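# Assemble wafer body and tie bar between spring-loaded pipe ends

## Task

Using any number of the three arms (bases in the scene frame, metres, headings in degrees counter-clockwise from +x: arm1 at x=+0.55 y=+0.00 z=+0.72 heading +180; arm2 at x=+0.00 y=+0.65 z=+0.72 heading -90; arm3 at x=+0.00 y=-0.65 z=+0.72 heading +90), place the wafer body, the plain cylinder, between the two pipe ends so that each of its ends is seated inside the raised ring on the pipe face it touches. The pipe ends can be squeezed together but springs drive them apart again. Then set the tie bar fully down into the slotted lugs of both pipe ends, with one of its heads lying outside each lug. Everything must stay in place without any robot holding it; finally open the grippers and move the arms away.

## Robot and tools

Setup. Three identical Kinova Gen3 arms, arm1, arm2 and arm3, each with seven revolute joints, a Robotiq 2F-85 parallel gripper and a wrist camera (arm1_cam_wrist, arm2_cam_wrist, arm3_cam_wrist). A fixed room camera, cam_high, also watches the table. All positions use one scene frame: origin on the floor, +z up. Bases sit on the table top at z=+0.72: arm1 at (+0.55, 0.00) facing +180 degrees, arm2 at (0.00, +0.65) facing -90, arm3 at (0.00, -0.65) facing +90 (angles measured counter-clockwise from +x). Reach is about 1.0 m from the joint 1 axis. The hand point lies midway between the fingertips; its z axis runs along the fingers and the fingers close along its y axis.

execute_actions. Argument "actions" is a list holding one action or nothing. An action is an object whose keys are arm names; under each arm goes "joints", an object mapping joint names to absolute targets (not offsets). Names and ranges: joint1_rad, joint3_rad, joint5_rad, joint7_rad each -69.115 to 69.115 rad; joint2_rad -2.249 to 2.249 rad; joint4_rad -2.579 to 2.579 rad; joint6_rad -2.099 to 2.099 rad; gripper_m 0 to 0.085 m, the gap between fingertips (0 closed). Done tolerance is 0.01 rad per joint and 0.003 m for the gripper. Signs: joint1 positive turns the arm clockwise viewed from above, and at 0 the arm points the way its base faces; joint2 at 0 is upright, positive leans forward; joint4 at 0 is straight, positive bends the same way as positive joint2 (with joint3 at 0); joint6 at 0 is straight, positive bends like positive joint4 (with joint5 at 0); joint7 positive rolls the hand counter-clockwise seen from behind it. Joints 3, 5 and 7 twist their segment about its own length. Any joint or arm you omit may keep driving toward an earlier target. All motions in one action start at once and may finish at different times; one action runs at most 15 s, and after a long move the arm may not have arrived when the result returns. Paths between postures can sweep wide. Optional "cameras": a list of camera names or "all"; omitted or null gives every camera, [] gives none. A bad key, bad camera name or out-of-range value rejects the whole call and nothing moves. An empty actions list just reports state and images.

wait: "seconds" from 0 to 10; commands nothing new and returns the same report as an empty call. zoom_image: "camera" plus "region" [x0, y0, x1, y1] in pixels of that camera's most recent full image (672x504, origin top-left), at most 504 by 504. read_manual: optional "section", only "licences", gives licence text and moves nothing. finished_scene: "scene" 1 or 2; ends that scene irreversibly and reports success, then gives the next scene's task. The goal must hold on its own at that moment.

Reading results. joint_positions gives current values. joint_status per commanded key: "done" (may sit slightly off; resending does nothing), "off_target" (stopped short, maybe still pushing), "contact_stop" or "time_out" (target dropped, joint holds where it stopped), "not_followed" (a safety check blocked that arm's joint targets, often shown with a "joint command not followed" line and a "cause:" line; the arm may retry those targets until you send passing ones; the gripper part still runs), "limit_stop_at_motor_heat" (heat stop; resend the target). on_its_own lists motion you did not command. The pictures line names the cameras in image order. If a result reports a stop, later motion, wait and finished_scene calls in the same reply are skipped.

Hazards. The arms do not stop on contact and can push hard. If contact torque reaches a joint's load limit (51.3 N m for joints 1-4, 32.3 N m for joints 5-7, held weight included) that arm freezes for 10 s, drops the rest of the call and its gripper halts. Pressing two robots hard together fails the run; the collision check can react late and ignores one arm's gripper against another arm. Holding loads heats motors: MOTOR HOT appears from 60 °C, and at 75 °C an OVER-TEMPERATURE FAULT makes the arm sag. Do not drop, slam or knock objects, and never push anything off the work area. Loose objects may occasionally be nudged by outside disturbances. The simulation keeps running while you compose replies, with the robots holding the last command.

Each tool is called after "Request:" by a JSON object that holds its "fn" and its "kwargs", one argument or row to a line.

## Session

Request:
{"fn": "execute_actions", "kwargs": {
  "actions": []
}}

Scene clock: 0.00 s.
Motor temperatures (°C, as the motors report them): arm1=[29 27 23 28 34 29 41] | arm2=[27 28 25 29 34 31 34] | arm3=[30 32 26 27 33 42 41]
arm1.joint_positions: joint1_rad=-0.009 joint2_rad=-0.398 joint3_rad=-0.079 joint4_rad=+1.509 joint5_rad=-0.035 joint6_rad=+2.027 joint7_rad=+1.479 gripper_m=+0.085
arm1.joint_status: not commanded
arm1.hand: x=+0.4320 y=-0.0029 z=+1.2276 quat_wxyz=(-0.004, -1.000, -0.025, +0.002) (m; scene frame)
arm2.joint_positions: joint1_rad=-0.008 joint2_rad=-0.397 joint3_rad=-0.073 joint4_rad=+1.512 joint5_rad=-0.031 joint6_rad=+2.023 joint7_rad=+1.480 gripper_m=+0.085
arm2.joint_status: not commanded
arm2.hand: x=+0.0096 y=+0.5278 z=+1.2444 quat_wxyz=(+0.004, -0.691, -0.723, +0.003) (m; scene frame)
arm3.joint_positions: joint1_rad=-0.007 joint2_rad=-0.398 joint3_rad=-0.073 joint4_rad=+1.514 joint5_rad=-0.035 joint6_rad=+2.027 joint7_rad=+1.476 gripper_m=+0.085
arm3.joint_status: not commanded
arm3.hand: x=+0.0033 y=-0.5260 z=+1.3205 quat_wxyz=(+0.009, +0.708, -0.707, +0.001) (m; scene frame)
pictures: arm1_cam_wrist, arm2_cam_wrist, arm3_cam_wrist, cam_high
Images, in order (width x height): arm1_cam_wrist 672x504, arm2_cam_wrist 672x504, arm3_cam_wrist 672x504, cam_high 672x504.

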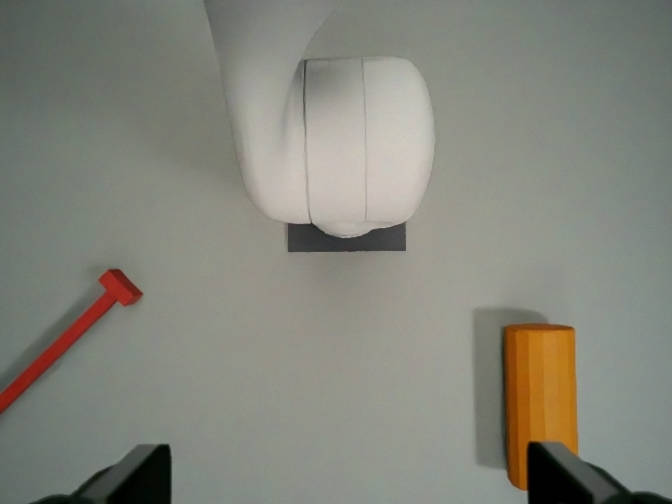

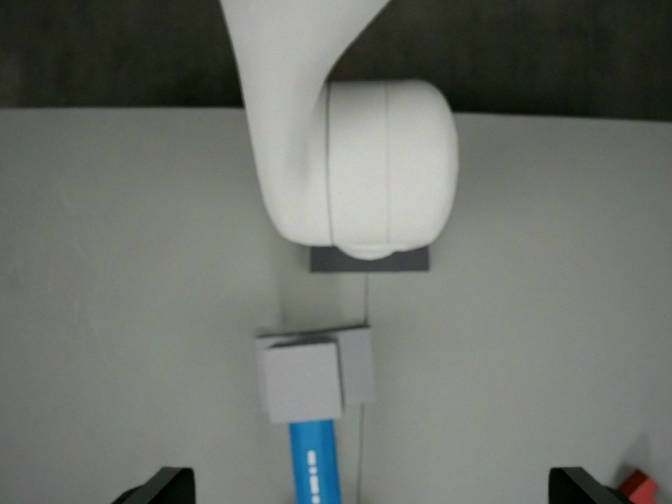

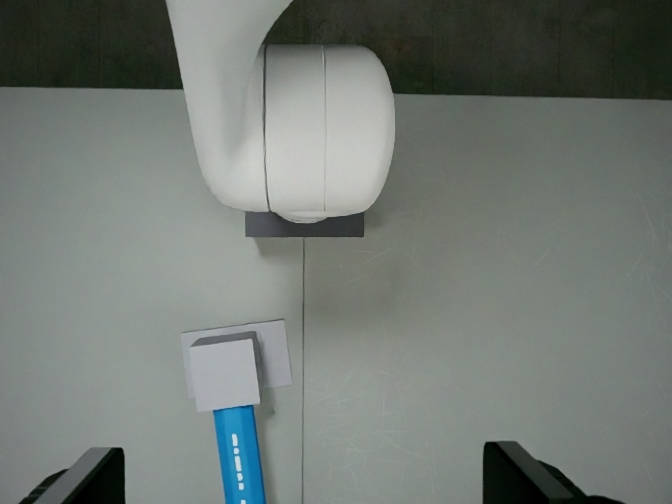

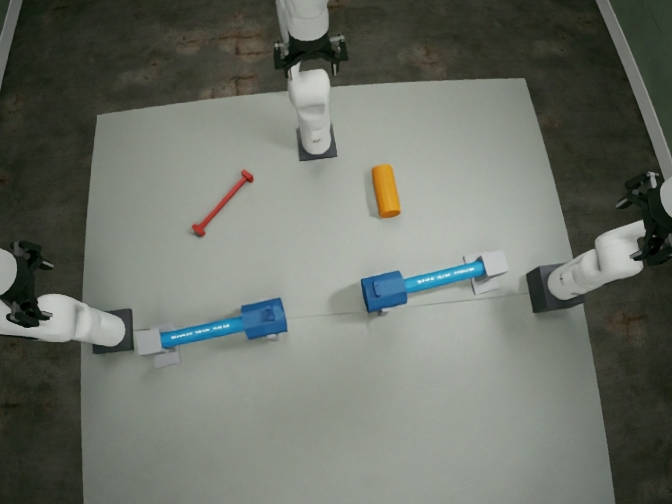

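Request:
{"fn": "execute_actions", "kwargs": {
  "actions": [
    {"arm1":{"joints":{"joint1_rad":-0.82,"joint2_rad":0.097,"joint3_rad":0,"joint4_rad":2.047,"joint5_rad":0,"joint6_rad":0.998,"joint7_rad":0.742}}}
  ],
  "cameras": ["arm1_cam_wrist"]
}}

Scene clock: 2.33 s.
Motor temperatures (°C, as the motors report them): arm1=[29 27 23 28 34 29 41] | arm2=[27 28 25 29 34 31 34] | arm3=[30 32 26 27 33 42 41]
arm1.joint_positions: joint1_rad=-0.820 joint2_rad=+0.097 joint3_rad=+0.000 joint4_rad=+2.047 joint5_rad=+0.000 joint6_rad=+0.998 joint7_rad=+0.742 gripper_m=+0.085
arm1.joint_status: all done
arm1.hand: x=+0.3337 y=-0.2139 z=+0.9502 quat_wxyz=(-0.004, -1.000, -0.018, +0.001) (m; scene frame)
arm2.joint_positions: joint1_rad=-0.008 joint2_rad=-0.397 joint3_rad=-0.073 joint4_rad=+1.512 joint5_rad=-0.031 joint6_rad=+2.023 joint7_rad=+1.480 gripper_m=+0.085
arm2.joint_status: not commanded
arm2.hand: x=+0.0096 y=+0.5278 z=+1.2444 quat_wxyz=(+0.004, -0.691, -0.723, +0.003) (m; scene frame)
arm3.joint_positions: joint1_rad=-0.007 joint2_rad=-0.398 joint3_rad=-0.073 joint4_rad=+1.514 joint5_rad=-0.035 joint6_rad=+2.027 joint7_rad=+1.476 gripper_m=+0.085
arm3.joint_status: not commanded
arm3.hand: x=+0.0033 y=-0.5260 z=+1.3205 quat_wxyz=(+0.009, +0.708, -0.707, +0.001) (m; scene frame)
pictures: arm1_cam_wrist
Images, in order (width x height): arm1_cam_wrist 672x504.

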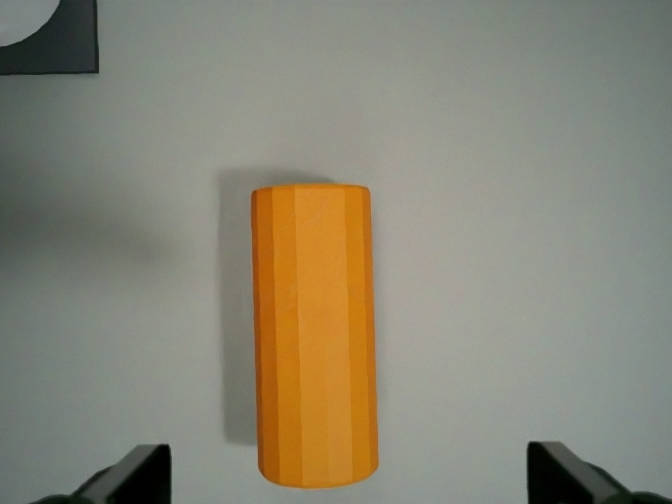

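Request:
{"fn": "execute_actions", "kwargs": {
  "actions": [
    {"arm1":{"joints":{"joint1_rad":-0.827,"joint2_rad":0.045,"joint4_rad":2.0985,"joint6_rad":0.998,"joint7_rad":0.787}}}
  ],
  "cameras": ["arm1_cam_wrist"]
}}

Request:
{"fn": "execute_actions", "kwargs": {
  "actions": [
    {"arm1":{"joints":{"joint2_rad":0.542,"joint4_rad":2.388,"joint6_rad":0.211}}}
  ],
  "cameras": ["arm1_cam_wrist"]
}}

Scene clock: 3.30 s.
Motor temperatures (°C, as the motors report them): arm1=[29 27 23 28 34 29 41] | arm2=[27 28 25 29 34 31 34] | arm3=[30 32 26 27 33 42 41]
arm1.joint_positions: joint1_rad=-0.827 joint2_rad=+0.045 joint3_rad=+0.000 joint4_rad=+2.098 joint5_rad=+0.000 joint6_rad=+0.998 joint7_rad=+0.787 gripper_m=+0.085
arm1.joint_status: all done
arm1.hand: x=+0.3491 y=-0.1989 z=+0.9517 quat_wxyz=(-0.004, -0.999, -0.044, +0.001) (m; scene frame)
arm2.joint_positions: joint1_rad=-0.008 joint2_rad=-0.397 joint3_rad=-0.073 joint4_rad=+1.512 joint5_rad=-0.031 joint6_rad=+2.023 joint7_rad=+1.480 gripper_m=+0.085
arm2.joint_status: not commanded
arm2.hand: x=+0.0096 y=+0.5278 z=+1.2444 quat_wxyz=(+0.004, -0.691, -0.723, +0.003) (m; scene frame)
arm3.joint_positions: joint1_rad=-0.007 joint2_rad=-0.398 joint3_rad=-0.073 joint4_rad=+1.514 joint5_rad=-0.035 joint6_rad=+2.027 joint7_rad=+1.476 gripper_m=+0.085
arm3.joint_status: not commanded
arm3.hand: x=+0.0033 y=-0.5260 z=+1.3205 quat_wxyz=(+0.009, +0.708, -0.707, +0.001) (m; scene frame)
pictures: arm1_cam_wrist
Images, in order (width x height): arm1_cam_wrist 672x504.

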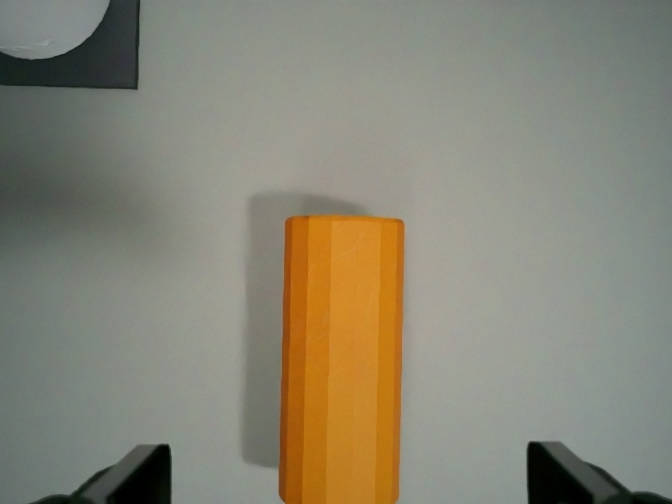

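Scene clock: 5.03 s.
Motor temperatures (°C, as the motors report them): arm1=[29 27 23 28 34 29 41] | arm2=[27 28 25 29 34 31 34] | arm3=[30 32 26 27 33 42 41]
arm1.joint_positions: joint1_rad=-0.827 joint2_rad=+0.542 joint3_rad=+0.000 joint4_rad=+2.388 joint5_rad=+0.000 joint6_rad=+0.211 joint7_rad=+0.787 gripper_m=+0.085
arm1.joint_status: all done
arm1.hand: x=+0.3486 y=-0.2005 z=+0.7549 quat_wxyz=(-0.004, -0.999, -0.044, +0.002) (m; scene frame)
arm2.joint_positions: joint1_rad=-0.008 joint2_rad=-0.397 joint3_rad=-0.073 joint4_rad=+1.512 joint5_rad=-0.031 joint6_rad=+2.023 joint7_rad=+1.480 gripper_m=+0.085
arm2.joint_status: not commanded
arm2.hand: x=+0.0096 y=+0.5278 z=+1.2444 quat_wxyz=(+0.004, -0.691, -0.723, +0.003) (m; scene frame)
arm3.joint_positions: joint1_rad=-0.007 joint2_rad=-0.398 joint3_rad=-0.073 joint4_rad=+1.514 joint5_rad=-0.035 joint6_rad=+2.027 joint7_rad=+1.476 gripper_m=+0.085
arm3.joint_status: not commanded
arm3.hand: x=+0.0033 y=-0.5260 z=+1.3205 quat_wxyz=(+0.009, +0.708, -0.707, +0.001) (m; scene frame)
pictures: arm1_cam_wrist
Images, in order (width x height): arm1_cam_wrist 672x504.

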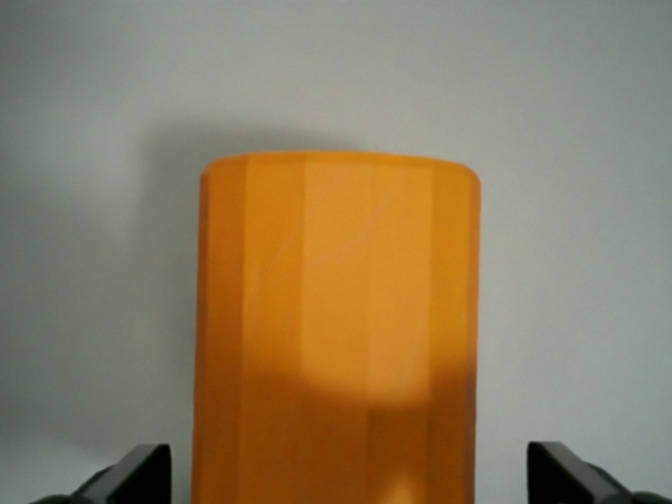

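Request:
{"fn": "execute_actions", "kwargs": {
  "actions": [
    {"arm1":{"joints":{"gripper_m":0.0}}}
  ],
  "cameras": []
}}

Request:
{"fn": "execute_actions", "kwargs": {
  "actions": [
    {"arm1":{"joints":{"joint2_rad":0.045,"joint4_rad":2.0985,"joint6_rad":0.998}}}
  ],
  "cameras": []
}}

Request:
{"fn": "execute_actions", "kwargs": {
  "actions": [
    {"arm1":{"joints":{"joint1_rad":0.01,"joint2_rad":0.585,"joint4_rad":1.3123,"joint6_rad":1.245,"joint7_rad":0.12}}}
  ],
  "cameras": ["arm1_cam_wrist","cam_high"]
}}

Scene clock: 6.23 s.
Motor temperatures (°C, as the motors report them): arm1=[29 27 23 28 34 29 41] | arm2=[27 28 25 29 34 31 34] | arm3=[30 32 26 27 33 42 41]
arm1.joint_positions: joint1_rad=-0.827 joint2_rad=+0.539 joint3_rad=+0.000 joint4_rad=+2.389 joint5_rad=+0.000 joint6_rad=+0.213 joint7_rad=+0.787 gripper_m=+0.061
arm1.joint_status: gripper_m off_target (ended at +0.061, target +0.000)
arm1.hand: x=+0.3487 y=-0.2002 z=+0.7558 quat_wxyz=(-0.004, -0.999, -0.043, +0.002) (m; scene frame)
arm2.joint_positions: joint1_rad=-0.008 joint2_rad=-0.397 joint3_rad=-0.073 joint4_rad=+1.512 joint5_rad=-0.031 joint6_rad=+2.023 joint7_rad=+1.480 gripper_m=+0.085
arm2.joint_status: not commanded
arm2.hand: x=+0.0096 y=+0.5278 z=+1.2444 quat_wxyz=(+0.004, -0.691, -0.723, +0.003) (m; scene frame)
arm3.joint_positions: joint1_rad=-0.007 joint2_rad=-0.398 joint3_rad=-0.073 joint4_rad=+1.514 joint5_rad=-0.035 joint6_rad=+2.027 joint7_rad=+1.476 gripper_m=+0.085
arm3.joint_status: not commanded
arm3.hand: x=+0.0033 y=-0.5260 z=+1.3205 quat_wxyz=(+0.009, +0.708, -0.707, +0.001) (m; scene frame)
pictures: none
No camera images: the call's "cameras" was empty. Leave "cameras" out to get every camera's image.

Scene clock: 7.97 s.
Motor temperatures (°C, as the motors report them): arm1=[29 27 23 28 34 29 41] | arm2=[27 28 25 29 34 31 34] | arm3=[30 31 26 27 33 42 41]
arm1.joint_positions: joint1_rad=-0.827 joint2_rad=+0.046 joint3_rad=+0.000 joint4_rad=+2.099 joint5_rad=+0.000 joint6_rad=+0.998 joint7_rad=+0.787 gripper_m=+0.061
arm1.joint_status: all done
arm1.hand: x=+0.3495 y=-0.1986 z=+0.9512 quat_wxyz=(-0.003, -0.999, -0.044, +0.001) (m; scene frame)
arm2.joint_positions: joint1_rad=-0.008 joint2_rad=-0.397 joint3_rad=-0.073 joint4_rad=+1.512 joint5_rad=-0.031 joint6_rad=+2.023 joint7_rad=+1.480 gripper_m=+0.085
arm2.joint_status: not commanded
arm2.hand: x=+0.0096 y=+0.5278 z=+1.2444 quat_wxyz=(+0.004, -0.691, -0.723, +0.003) (m; scene frame)
arm3.joint_positions: joint1_rad=-0.007 joint2_rad=-0.398 joint3_rad=-0.073 joint4_rad=+1.514 joint5_rad=-0.035 joint6_rad=+2.027 joint7_rad=+1.476 gripper_m=+0.085
arm3.joint_status: not commanded
arm3.hand: x=+0.0033 y=-0.5260 z=+1.3205 quat_wxyz=(+0.009, +0.708, -0.707, +0.001) (m; scene frame)
pictures: none
No camera images: the call's "cameras" was empty. Leave "cameras" out to get every camera's image.

Scene clock: 10.10 s.
Motor temperatures (°C, as the motors report them): arm1=[29 27 23 28 34 29 41] | arm2=[27 28 25 29 34 31 34] | arm3=[30 31 26 27 33 42 41]
arm1.joint_positions: joint1_rad=+0.010 joint2_rad=+0.587 joint3_rad=+0.000 joint4_rad=+1.313 joint5_rad=+0.000 joint6_rad=+1.245 joint7_rad=+0.120 gripper_m=+0.061
arm1.joint_status: all done
arm1.hand: x=+0.0205 y=+0.0083 z=+0.9497 quat_wxyz=(-0.003, -0.760, +0.650, -0.003) (m; scene frame)
arm2.joint_positions: joint1_rad=-0.008 joint2_rad=-0.397 joint3_rad=-0.073 joint4_rad=+1.512 joint5_rad=-0.031 joint6_rad=+2.023 joint7_rad=+1.480 gripper_m=+0.085
arm2.joint_status: not commanded
arm2.hand: x=+0.0096 y=+0.5278 z=+1.2444 quat_wxyz=(+0.004, -0.691, -0.723, +0.003) (m; scene frame)
arm3.joint_positions: joint1_rad=-0.007 joint2_rad=-0.398 joint3_rad=-0.073 joint4_rad=+1.514 joint5_rad=-0.035 joint6_rad=+2.027 joint7_rad=+1.476 gripper_m=+0.085
arm3.joint_status: not commanded
arm3.hand: x=+0.0033 y=-0.5260 z=+1.3205 quat_wxyz=(+0.009, +0.708, -0.707, +0.001) (m; scene frame)
pictures: arm1_cam_wrist, cam_high
Images, in order (width x height): arm1_cam_wrist 672x504, cam_high 672x504.

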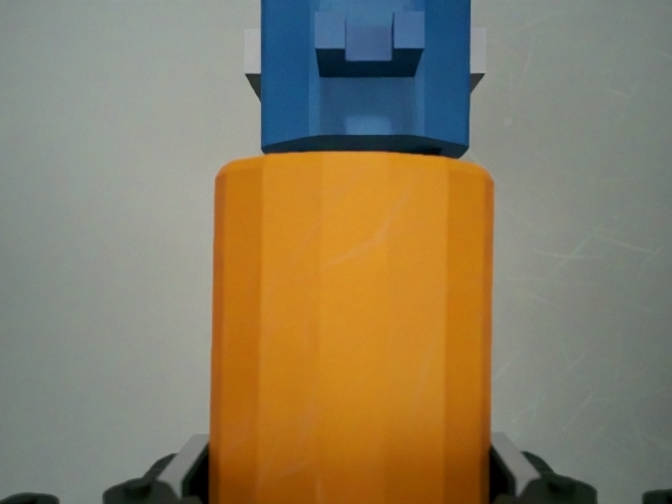

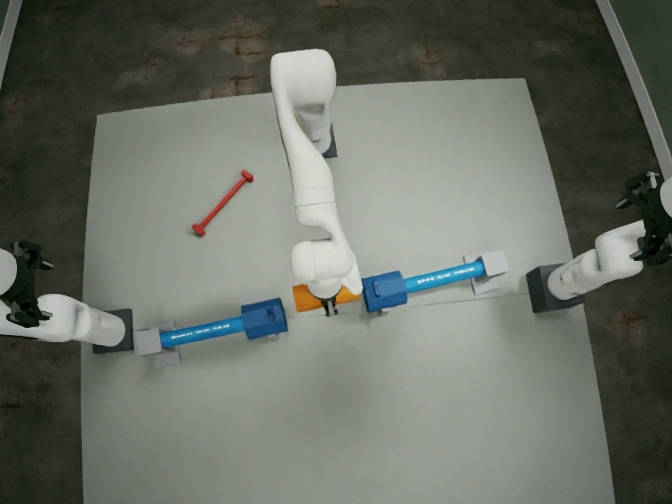

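Request:
{"fn": "execute_actions", "kwargs": {
  "actions": [
    {"arm1":{"joints":{"joint2_rad":0.763,"joint4_rad":1.463,"joint6_rad":0.916,"joint7_rad":0.132}}}
  ],
  "cameras": ["arm1_cam_wrist","cam_high"]
}}

Request:
{"fn": "zoom_image", "kwargs": {
  "camera": "cam_high",
  "region": [220,250,440,360]
}}

Scene clock: 11.40 s.
Motor temperatures (°C, as the motors report them): arm1=[29 27 23 28 34 29 41] | arm2=[27 28 25 29 34 31 34] | arm3=[30 31 26 27 33 42 41]
arm1.joint_positions: joint1_rad=+0.010 joint2_rad=+0.765 joint3_rad=+0.000 joint4_rad=+1.464 joint5_rad=+0.000 joint6_rad=+0.916 joint7_rad=+0.132 gripper_m=+0.061
arm1.joint_status: all done
arm1.hand: x=+0.0104 y=+0.0070 z=+0.8124 quat_wxyz=(-0.003, -0.763, +0.646, -0.003) (m; scene frame)
arm2.joint_positions: joint1_rad=-0.008 joint2_rad=-0.397 joint3_rad=-0.073 joint4_rad=+1.512 joint5_rad=-0.031 joint6_rad=+2.023 joint7_rad=+1.480 gripper_m=+0.085
arm2.joint_status: not commanded
arm2.hand: x=+0.0096 y=+0.5278 z=+1.2444 quat_wxyz=(+0.004, -0.691, -0.723, +0.003) (m; scene frame)
arm3.joint_positions: joint1_rad=-0.007 joint2_rad=-0.398 joint3_rad=-0.073 joint4_rad=+1.514 joint5_rad=-0.035 joint6_rad=+2.027 joint7_rad=+1.476 gripper_m=+0.085
arm3.joint_status: not commanded
arm3.hand: x=+0.0033 y=-0.5260 z=+1.3205 quat_wxyz=(+0.009, +0.708, -0.707, +0.001) (m; scene frame)
pictures: arm1_cam_wrist, cam_high
Images, in order (width x height): arm1_cam_wrist 672x504, cam_high 672x504.

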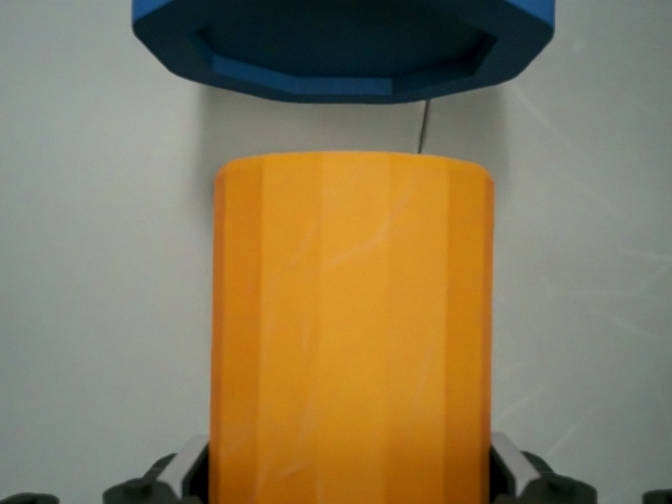

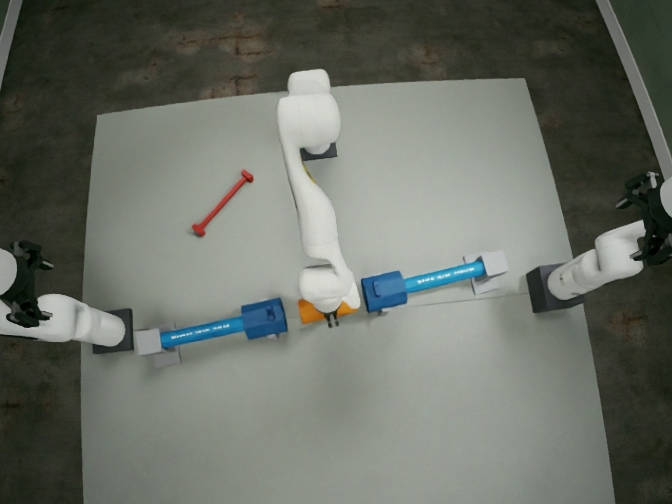

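Region (220, 250, 440, 360) of cam_high's 672x504 image, scaled by 2.291, with more detail than that image has.

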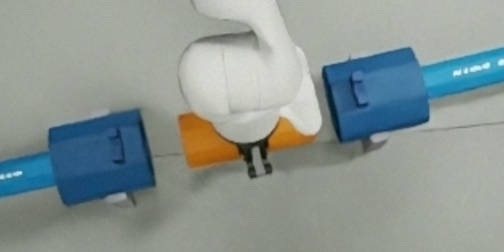

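Request:
{"fn": "execute_actions", "kwargs": {
  "actions": [
    {"arm1":{"joints":{"joint1_rad":0.02,"joint2_rad":0.761,"joint4_rad":1.468,"joint6_rad":0.913,"joint7_rad":0.142}},"arm2":{"joints":{"joint1_rad":0.064,"joint2_rad":0.453,"joint3_rad":0,"joint4_rad":2.0075,"joint5_rad":0,"joint6_rad":0.681,"joint7_rad":1.748,"gripper_m":0}},"arm3":{"joints":{"joint1_rad":0.087,"joint2_rad":0.618,"joint3_rad":0,"joint4_rad":2.0434,"joint5_rad":0,"joint6_rad":0.48,"joint7_rad":1.781,"gripper_m":0}}}
  ]
}}

Scene clock: 14.23 s.
Motor temperatures (°C, as the motors report them): arm1=[29 27 23 28 34 29 41] | arm2=[27 28 25 29 34 31 34] | arm3=[30 31 26 27 33 42 41]
arm1.joint_positions: joint1_rad=+0.020 joint2_rad=+0.763 joint3_rad=+0.000 joint4_rad=+1.469 joint5_rad=+0.000 joint6_rad=+0.913 joint7_rad=+0.142 gripper_m=+0.061
arm1.joint_status: all done
arm1.hand: x=+0.0117 y=+0.0125 z=+0.8121 quat_wxyz=(-0.003, -0.763, +0.646, -0.003) (m; scene frame)
arm2.joint_positions: joint1_rad=+0.064 joint2_rad=+0.453 joint3_rad=+0.000 joint4_rad=+2.007 joint5_rad=+0.000 joint6_rad=+0.681 joint7_rad=+1.748 gripper_m=+0.000
arm2.joint_status: all done
arm2.hand: x=-0.0302 y=+0.2679 z=+0.8515 quat_wxyz=(+0.005, -0.648, -0.761, +0.002) (m; scene frame)
arm3.joint_positions: joint1_rad=+0.087 joint2_rad=+0.618 joint3_rad=+0.000 joint4_rad=+2.043 joint5_rad=+0.000 joint6_rad=+0.480 joint7_rad=+1.781 gripper_m=+0.000
arm3.joint_status: all done
arm3.hand: x=+0.0562 y=-0.2637 z=+0.8555 quat_wxyz=(+0.007, +0.752, -0.660, +0.001) (m; scene frame)
pictures: arm1_cam_wrist, arm2_cam_wrist, arm3_cam_wrist, cam_high
Images, in order (width x height): arm1_cam_wrist 672x504, arm2_cam_wrist 672x504, arm3_cam_wrist 672x504, cam_high 672x504.

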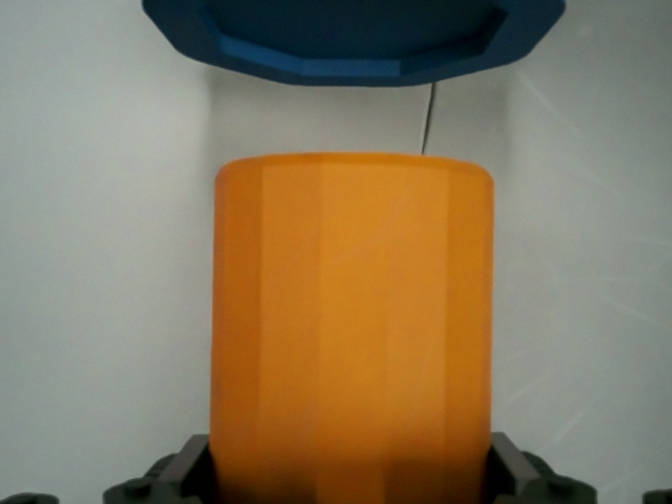

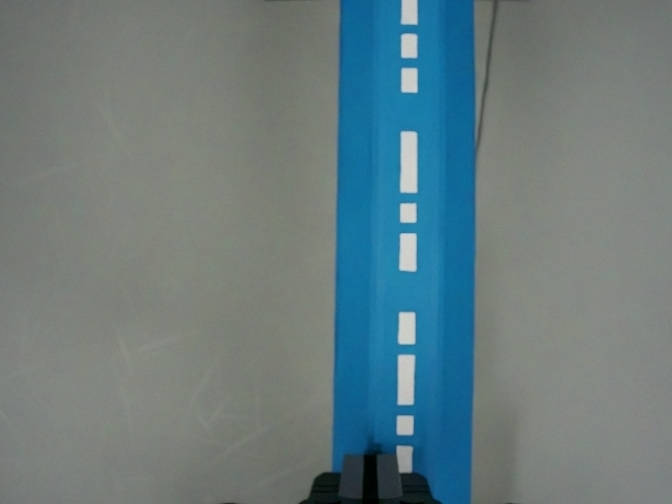

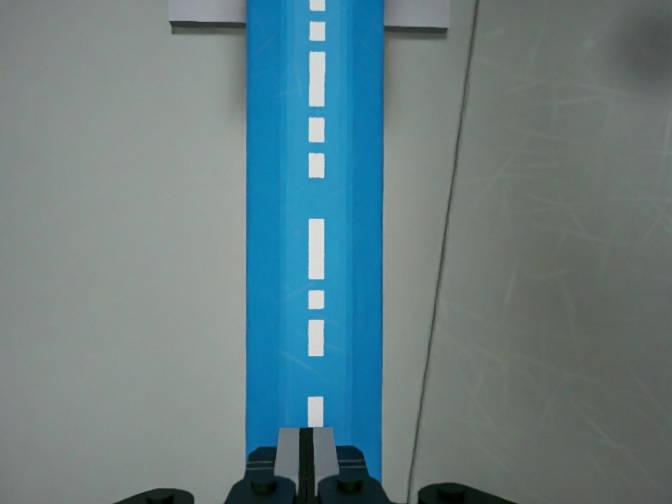

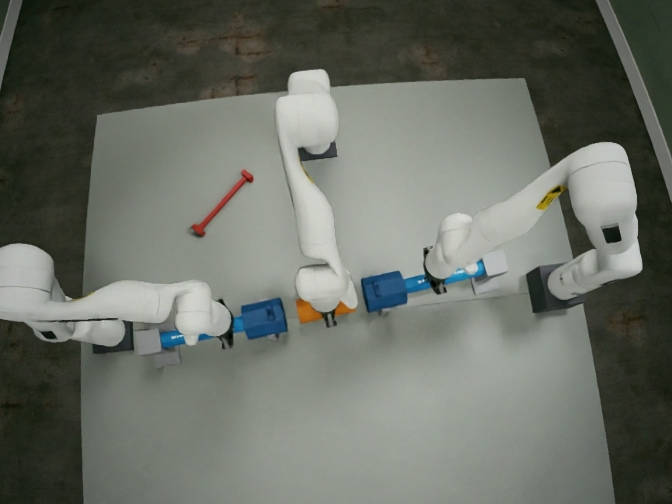

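Request:
{"fn": "execute_actions", "kwargs": {
  "actions": [
    {"arm2":{"joints":{"joint1_rad":0.003,"joint2_rad":0.622,"joint4_rad":1.671,"joint6_rad":0.849,"joint7_rad":1.68}},"arm3":{"joints":{"joint1_rad":0.036,"joint2_rad":0.794,"joint4_rad":1.603,"joint6_rad":0.745,"joint7_rad":1.72}}}
  ],
  "cameras": ["arm1_cam_wrist","cam_high"]
}}

Request:
{"fn": "zoom_image", "kwargs": {
  "camera": "cam_high",
  "region": [220,250,440,360]
}}

Scene clock: 17.80 s.
Motor temperatures (°C, as the motors report them): arm1=[29 27 23 28 34 29 41] | arm2=[27 28 25 29 34 31 34] | arm3=[30 31 26 27 33 42 41]
arm1.joint_positions: joint1_rad=+0.021 joint2_rad=+0.762 joint3_rad=+0.001 joint4_rad=+1.469 joint5_rad=+0.000 joint6_rad=+0.913 joint7_rad=+0.142 gripper_m=+0.061
arm1.joint_status: not commanded
arm1.hand: x=+0.0116 y=+0.0132 z=+0.8127 quat_wxyz=(-0.003, -0.763, +0.646, -0.002) (m; scene frame)
arm2.joint_positions: joint1_rad=+0.019 joint2_rad=+0.609 joint3_rad=+0.005 joint4_rad=+1.711 joint5_rad=+0.004 joint6_rad=+0.903 joint7_rad=+1.680 gripper_m=+0.000
arm2.joint_status: joint1_rad time_out (moved -0.045 of -0.061); joint2_rad time_out (moved +0.156 of +0.169); joint4_rad time_out (moved -0.296 of -0.336); joint6_rad time_out (moved +0.222 of +0.168); the others done
arm2.hand: x=-0.0146 y=+0.2036 z=+0.8491 quat_wxyz=(+0.035, -0.657, -0.752, -0.026) (m; scene frame)
arm3.joint_positions: joint1_rad=+0.045 joint2_rad=+0.791 joint3_rad=+0.003 joint4_rad=+1.638 joint5_rad=+0.002 joint6_rad=+0.785 joint7_rad=+1.720 gripper_m=+0.000
arm3.joint_status: joint4_rad time_out (moved -0.405 of -0.440); joint6_rad time_out (moved +0.305 of +0.265); the others done
arm3.hand: x=+0.0453 y=-0.1689 z=+0.8494 quat_wxyz=(+0.033, +0.745, -0.666, +0.025) (m; scene frame)
pictures: arm1_cam_wrist, cam_high
Images, in order (width x height): arm1_cam_wrist 672x504, cam_high 672x504.

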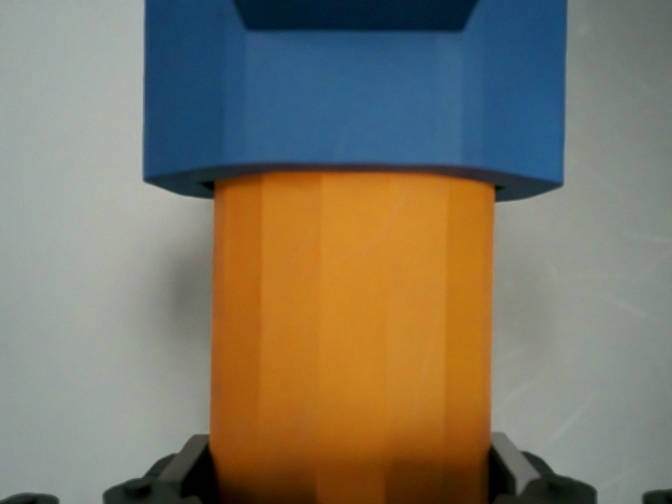

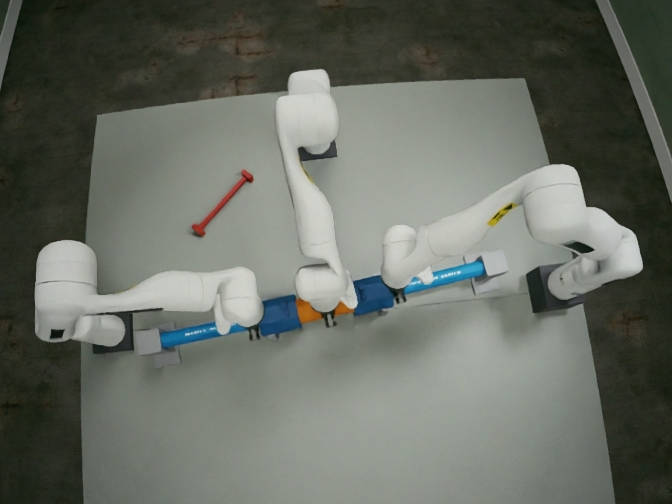

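Region (220, 250, 440, 360) of cam_high's 672x504 image, scaled by 2.291, with more detail than that image has.

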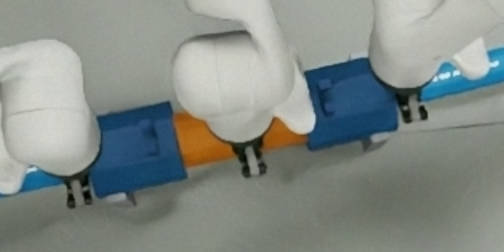

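Request:
{"fn": "execute_actions", "kwargs": {
  "actions": [
    {"arm1":{"joints":{"gripper_m":0.085}},"arm2":{"joints":{"joint2_rad":0.615,"joint4_rad":1.665,"joint6_rad":0.855}},"arm3":{"joints":{"joint4_rad":1.592,"joint6_rad":0.74}}}
  ],
  "cameras": []
}}

Scene clock: 19.97 s.
Motor temperatures (°C, as the motors report them): arm1=[29 27 23 28 34 29 41] | arm2=[27 28 25 29 34 32 34] | arm3=[30 31 26 27 33 42 41]
arm1.joint_positions: joint1_rad=+0.020 joint2_rad=+0.761 joint3_rad=+0.000 joint4_rad=+1.468 joint5_rad=+0.000 joint6_rad=+0.913 joint7_rad=+0.142 gripper_m=+0.085
arm1.joint_status: all done
arm1.hand: x=+0.0110 y=+0.0125 z=+0.8132 quat_wxyz=(-0.004, -0.763, +0.646, -0.002) (m; scene frame)
arm2.joint_positions: joint1_rad=+0.017 joint2_rad=+0.610 joint3_rad=+0.004 joint4_rad=+1.707 joint5_rad=+0.003 joint6_rad=+0.906 joint7_rad=+1.680 gripper_m=+0.000
arm2.joint_status: joint4_rad time_out (moved -0.004 of -0.046); joint6_rad time_out (moved +0.003 of -0.048); the others done
arm2.hand: x=-0.0129 y=+0.2028 z=+0.8492 quat_wxyz=(+0.034, -0.656, -0.753, -0.027) (m; scene frame)
arm3.joint_positions: joint1_rad=+0.045 joint2_rad=+0.791 joint3_rad=+0.003 joint4_rad=+1.636 joint5_rad=+0.002 joint6_rad=+0.790 joint7_rad=+1.720 gripper_m=+0.000
arm3.joint_status: joint4_rad time_out (moved -0.002 of -0.046); joint6_rad time_out (moved +0.005 of -0.045)
arm3.hand: x=+0.0451 y=-0.1695 z=+0.8495 quat_wxyz=(+0.035, +0.745, -0.666, +0.026) (m; scene frame)
pictures: none
No camera images: the call's "cameras" was empty. Leave "cameras" out to get every camera's image.

Request:
{"fn": "execute_actions", "kwargs": {
  "actions": [
    {"arm1":{"joints":{"joint2_rad":0.53,"joint4_rad":1.20,"joint6_rad":1.41}}}
  ],
  "cameras": []
}}

Request:
{"fn": "execute_actions", "kwargs": {
  "actions": [
    {"arm1":{"joints":{"joint7_rad":3.28}}}
  ],
  "cameras": ["arm1_cam_wrist","cam_high"]
}}

Scene clock: 21.37 s.
Motor temperatures (°C, as the motors report them): arm1=[29 27 23 28 34 29 41] | arm2=[27 28 25 29 34 32 34] | arm3=[30 32 26 27 33 42 41]
arm1.joint_positions: joint1_rad=+0.020 joint2_rad=+0.530 joint3_rad=+0.000 joint4_rad=+1.200 joint5_rad=+0.000 joint6_rad=+1.410 joint7_rad=+0.142 gripper_m=+0.085
arm1.joint_status: all done
arm1.hand: x=+0.0266 y=+0.0144 z=+1.0140 quat_wxyz=(-0.004, -0.763, +0.646, -0.001) (m; scene frame)
arm2.joint_positions: joint1_rad=+0.017 joint2_rad=+0.610 joint3_rad=+0.004 joint4_rad=+1.707 joint5_rad=+0.003 joint6_rad=+0.906 joint7_rad=+1.680 gripper_m=+0.000
arm2.joint_status: not commanded
arm2.hand: x=-0.0129 y=+0.2028 z=+0.8492 quat_wxyz=(+0.034, -0.656, -0.753, -0.027) (m; scene frame)
arm3.joint_positions: joint1_rad=+0.045 joint2_rad=+0.791 joint3_rad=+0.003 joint4_rad=+1.636 joint5_rad=+0.002 joint6_rad=+0.790 joint7_rad=+1.720 gripper_m=+0.000
arm3.joint_status: not commanded
arm3.hand: x=+0.0451 y=-0.1695 z=+0.8495 quat_wxyz=(+0.035, +0.745, -0.666, +0.026) (m; scene frame)
pictures: none
No camera images: the call's "cameras" was empty. Leave "cameras" out to get every camera's image.

Scene clock: 24.47 s.
Motor temperatures (°C, as the motors report them): arm1=[29 27 23 28 34 29 41] | arm2=[27 28 25 29 34 32 34] | arm3=[30 32 26 27 33 42 41]
arm1.joint_positions: joint1_rad=+0.020 joint2_rad=+0.530 joint3_rad=+0.000 joint4_rad=+1.200 joint5_rad=+0.000 joint6_rad=+1.410 joint7_rad=+3.280 gripper_m=+0.085
arm1.joint_status: all done
arm1.hand: x=+0.0266 y=+0.0144 z=+1.0140 quat_wxyz=(-0.001, -0.647, -0.762, +0.004) (m; scene frame)
arm2.joint_positions: joint1_rad=+0.017 joint2_rad=+0.610 joint3_rad=+0.004 joint4_rad=+1.707 joint5_rad=+0.003 joint6_rad=+0.906 joint7_rad=+1.680 gripper_m=+0.000
arm2.joint_status: not commanded
arm2.hand: x=-0.0129 y=+0.2028 z=+0.8492 quat_wxyz=(+0.034, -0.656, -0.753, -0.027) (m; scene frame)
arm3.joint_positions: joint1_rad=+0.045 joint2_rad=+0.791 joint3_rad=+0.003 joint4_rad=+1.636 joint5_rad=+0.002 joint6_rad=+0.790 joint7_rad=+1.720 gripper_m=+0.000
arm3.joint_status: not commanded
arm3.hand: x=+0.0451 y=-0.1695 z=+0.8495 quat_wxyz=(+0.035, +0.745, -0.666, +0.026) (m; scene frame)
pictures: arm1_cam_wrist, cam_high
Images, in order (width x height): arm1_cam_wrist 672x504, cam_high 672x504.

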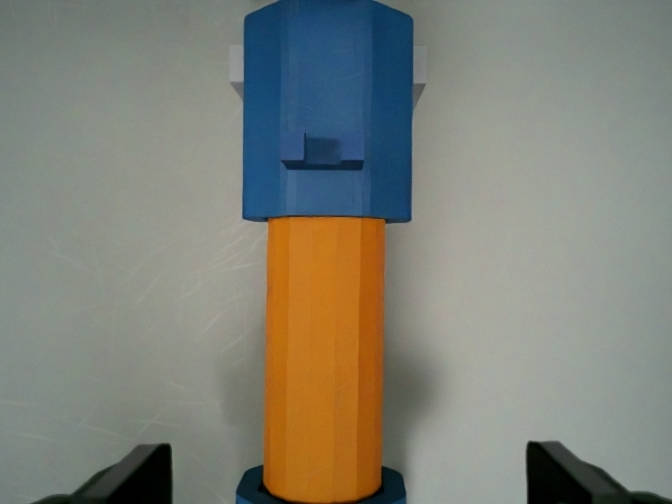

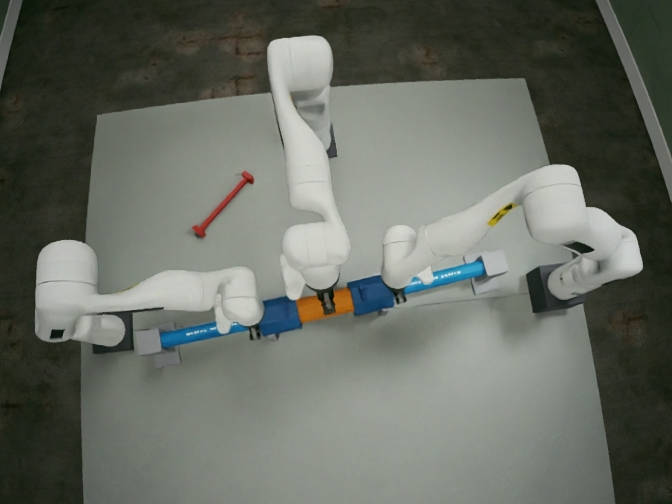

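Request:
{"fn": "execute_actions", "kwargs": {
  "actions": [
    {"arm1":{"joints":{"joint1_rad":0.965,"joint2_rad":0.187,"joint4_rad":1.9296,"joint6_rad":1.025,"joint7_rad":1.76,"gripper_m":0.04}}}
  ],
  "cameras": ["arm1_cam_wrist"]
}}

Scene clock: 29.03 s.
Motor temperatures (°C, as the motors report them): arm1=[29 27 23 28 34 29 41] | arm2=[27 28 25 29 34 32 34] | arm3=[30 32 26 27 33 42 41]
arm1.joint_positions: joint1_rad=+0.073 joint2_rad=+0.510 joint3_rad=+0.000 joint4_rad=+1.240 joint5_rad=+0.000 joint6_rad=+1.389 joint7_rad=+3.196 gripper_m=+0.040
arm1.joint_status: joint1_rad time_out (moved +0.053 of +0.945); joint2_rad time_out (moved -0.020 of -0.343); joint4_rad time_out (moved +0.040 of +0.730); joint6_rad time_out (moved -0.021 of -0.385); joint7_rad time_out (moved -0.084 of -1.520); the others done
arm1.hand: x=+0.0360 y=+0.0421 z=+1.0114 quat_wxyz=(-0.001, -0.698, -0.716, +0.004) (m; scene frame)
arm2.joint_positions: joint1_rad=+0.017 joint2_rad=+0.610 joint3_rad=+0.004 joint4_rad=+1.707 joint5_rad=+0.003 joint6_rad=+0.906 joint7_rad=+1.680 gripper_m=+0.000
arm2.joint_status: not commanded
arm2.hand: x=-0.0129 y=+0.2028 z=+0.8492 quat_wxyz=(+0.034, -0.656, -0.753, -0.027) (m; scene frame)
arm3.joint_positions: joint1_rad=+0.045 joint2_rad=+0.791 joint3_rad=+0.003 joint4_rad=+1.636 joint5_rad=+0.002 joint6_rad=+0.790 joint7_rad=+1.720 gripper_m=+0.000
arm3.joint_status: not commanded
arm3.hand: x=+0.0451 y=-0.1695 z=+0.8495 quat_wxyz=(+0.035, +0.745, -0.666, +0.026) (m; scene frame)
pictures: arm1_cam_wrist
joint command not followed: on one or more control steps a check withheld the commanded joint targets of the arm1 arm, and it was not sent them on those steps.
cause: the commanded joint targets would bring a part of the robot too close to another arm; next, command targets that bring no part of the robot closer to that arm.
Images, in order (width x height): arm1_cam_wrist 672x504.

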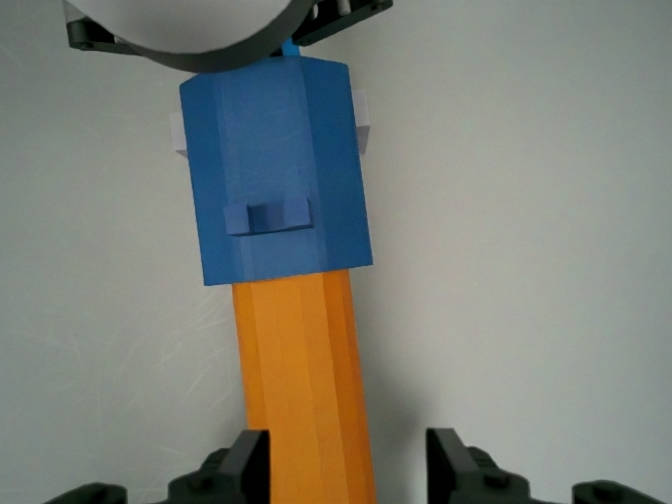

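Request:
{"fn": "execute_actions", "kwargs": {
  "actions": [
    {"arm1":{"joints":{"joint1_rad":0.02,"joint2_rad":0.187,"joint4_rad":1.9296,"joint6_rad":1.025,"joint7_rad":1.76}}}
  ],
  "cameras": []
}}

Request:
{"fn": "execute_actions", "kwargs": {
  "actions": [
    {"arm1":{"joints":{"joint1_rad":0.965}}}
  ],
  "cameras": ["arm1_cam_wrist"]
}}

Scene clock: 31.17 s.
Motor temperatures (°C, as the motors report them): arm1=[29 27 23 28 34 29 41] | arm2=[27 28 25 29 34 32 34] | arm3=[30 32 26 27 33 42 41]
arm1.joint_positions: joint1_rad=+0.020 joint2_rad=+0.187 joint3_rad=+0.000 joint4_rad=+1.930 joint5_rad=+0.000 joint6_rad=+1.025 joint7_rad=+1.760 gripper_m=+0.040
arm1.joint_status: all done
arm1.hand: x=+0.2031 y=+0.0182 z=+0.9506 quat_wxyz=(-0.004, -0.994, -0.106, +0.001) (m; scene frame)
arm2.joint_positions: joint1_rad=+0.017 joint2_rad=+0.610 joint3_rad=+0.004 joint4_rad=+1.707 joint5_rad=+0.003 joint6_rad=+0.906 joint7_rad=+1.680 gripper_m=+0.000
arm2.joint_status: not commanded
arm2.hand: x=-0.0129 y=+0.2028 z=+0.8492 quat_wxyz=(+0.034, -0.656, -0.753, -0.027) (m; scene frame)
arm3.joint_positions: joint1_rad=+0.045 joint2_rad=+0.791 joint3_rad=+0.003 joint4_rad=+1.636 joint5_rad=+0.002 joint6_rad=+0.790 joint7_rad=+1.720 gripper_m=+0.000
arm3.joint_status: not commanded
arm3.hand: x=+0.0451 y=-0.1695 z=+0.8495 quat_wxyz=(+0.035, +0.745, -0.666, +0.026) (m; scene frame)
pictures: none
No camera images: the call's "cameras" was empty. Leave "cameras" out to get every camera's image.

Scene clock: 33.47 s.
Motor temperatures (°C, as the motors report them): arm1=[29 27 23 28 34 29 41] | arm2=[27 28 25 29 34 32 34] | arm3=[30 32 26 27 33 42 41]
arm1.joint_positions: joint1_rad=+0.965 joint2_rad=+0.187 joint3_rad=+0.000 joint4_rad=+1.930 joint5_rad=+0.000 joint6_rad=+1.025 joint7_rad=+1.760 gripper_m=+0.040
arm1.joint_status: all done
arm1.hand: x=+0.3603 y=+0.2929 z=+0.9482 quat_wxyz=(-0.004, -0.934, +0.358, +0.000) (m; scene frame)
arm2.joint_positions: joint1_rad=+0.017 joint2_rad=+0.610 joint3_rad=+0.004 joint4_rad=+1.707 joint5_rad=+0.003 joint6_rad=+0.906 joint7_rad=+1.680 gripper_m=+0.000
arm2.joint_status: not commanded
arm2.hand: x=-0.0129 y=+0.2028 z=+0.8492 quat_wxyz=(+0.034, -0.656, -0.753, -0.027) (m; scene frame)
arm3.joint_positions: joint1_rad=+0.045 joint2_rad=+0.791 joint3_rad=+0.003 joint4_rad=+1.636 joint5_rad=+0.002 joint6_rad=+0.790 joint7_rad=+1.720 gripper_m=+0.000
arm3.joint_status: not commanded
arm3.hand: x=+0.0451 y=-0.1695 z=+0.8495 quat_wxyz=(+0.035, +0.745, -0.666, +0.026) (m; scene frame)
pictures: arm1_cam_wrist
Images, in order (width x height): arm1_cam_wrist 672x504.

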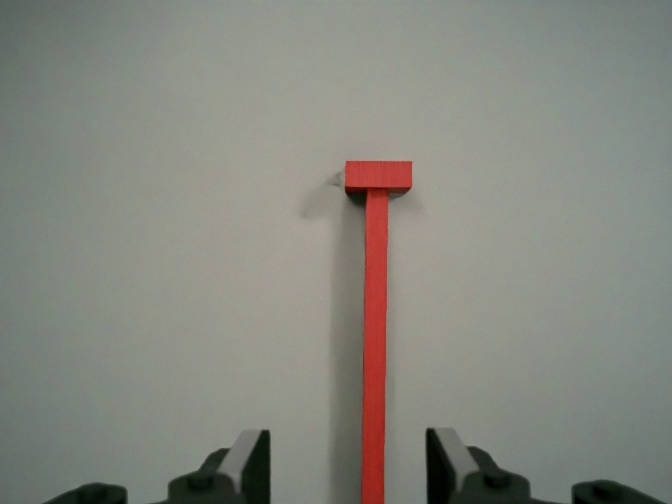

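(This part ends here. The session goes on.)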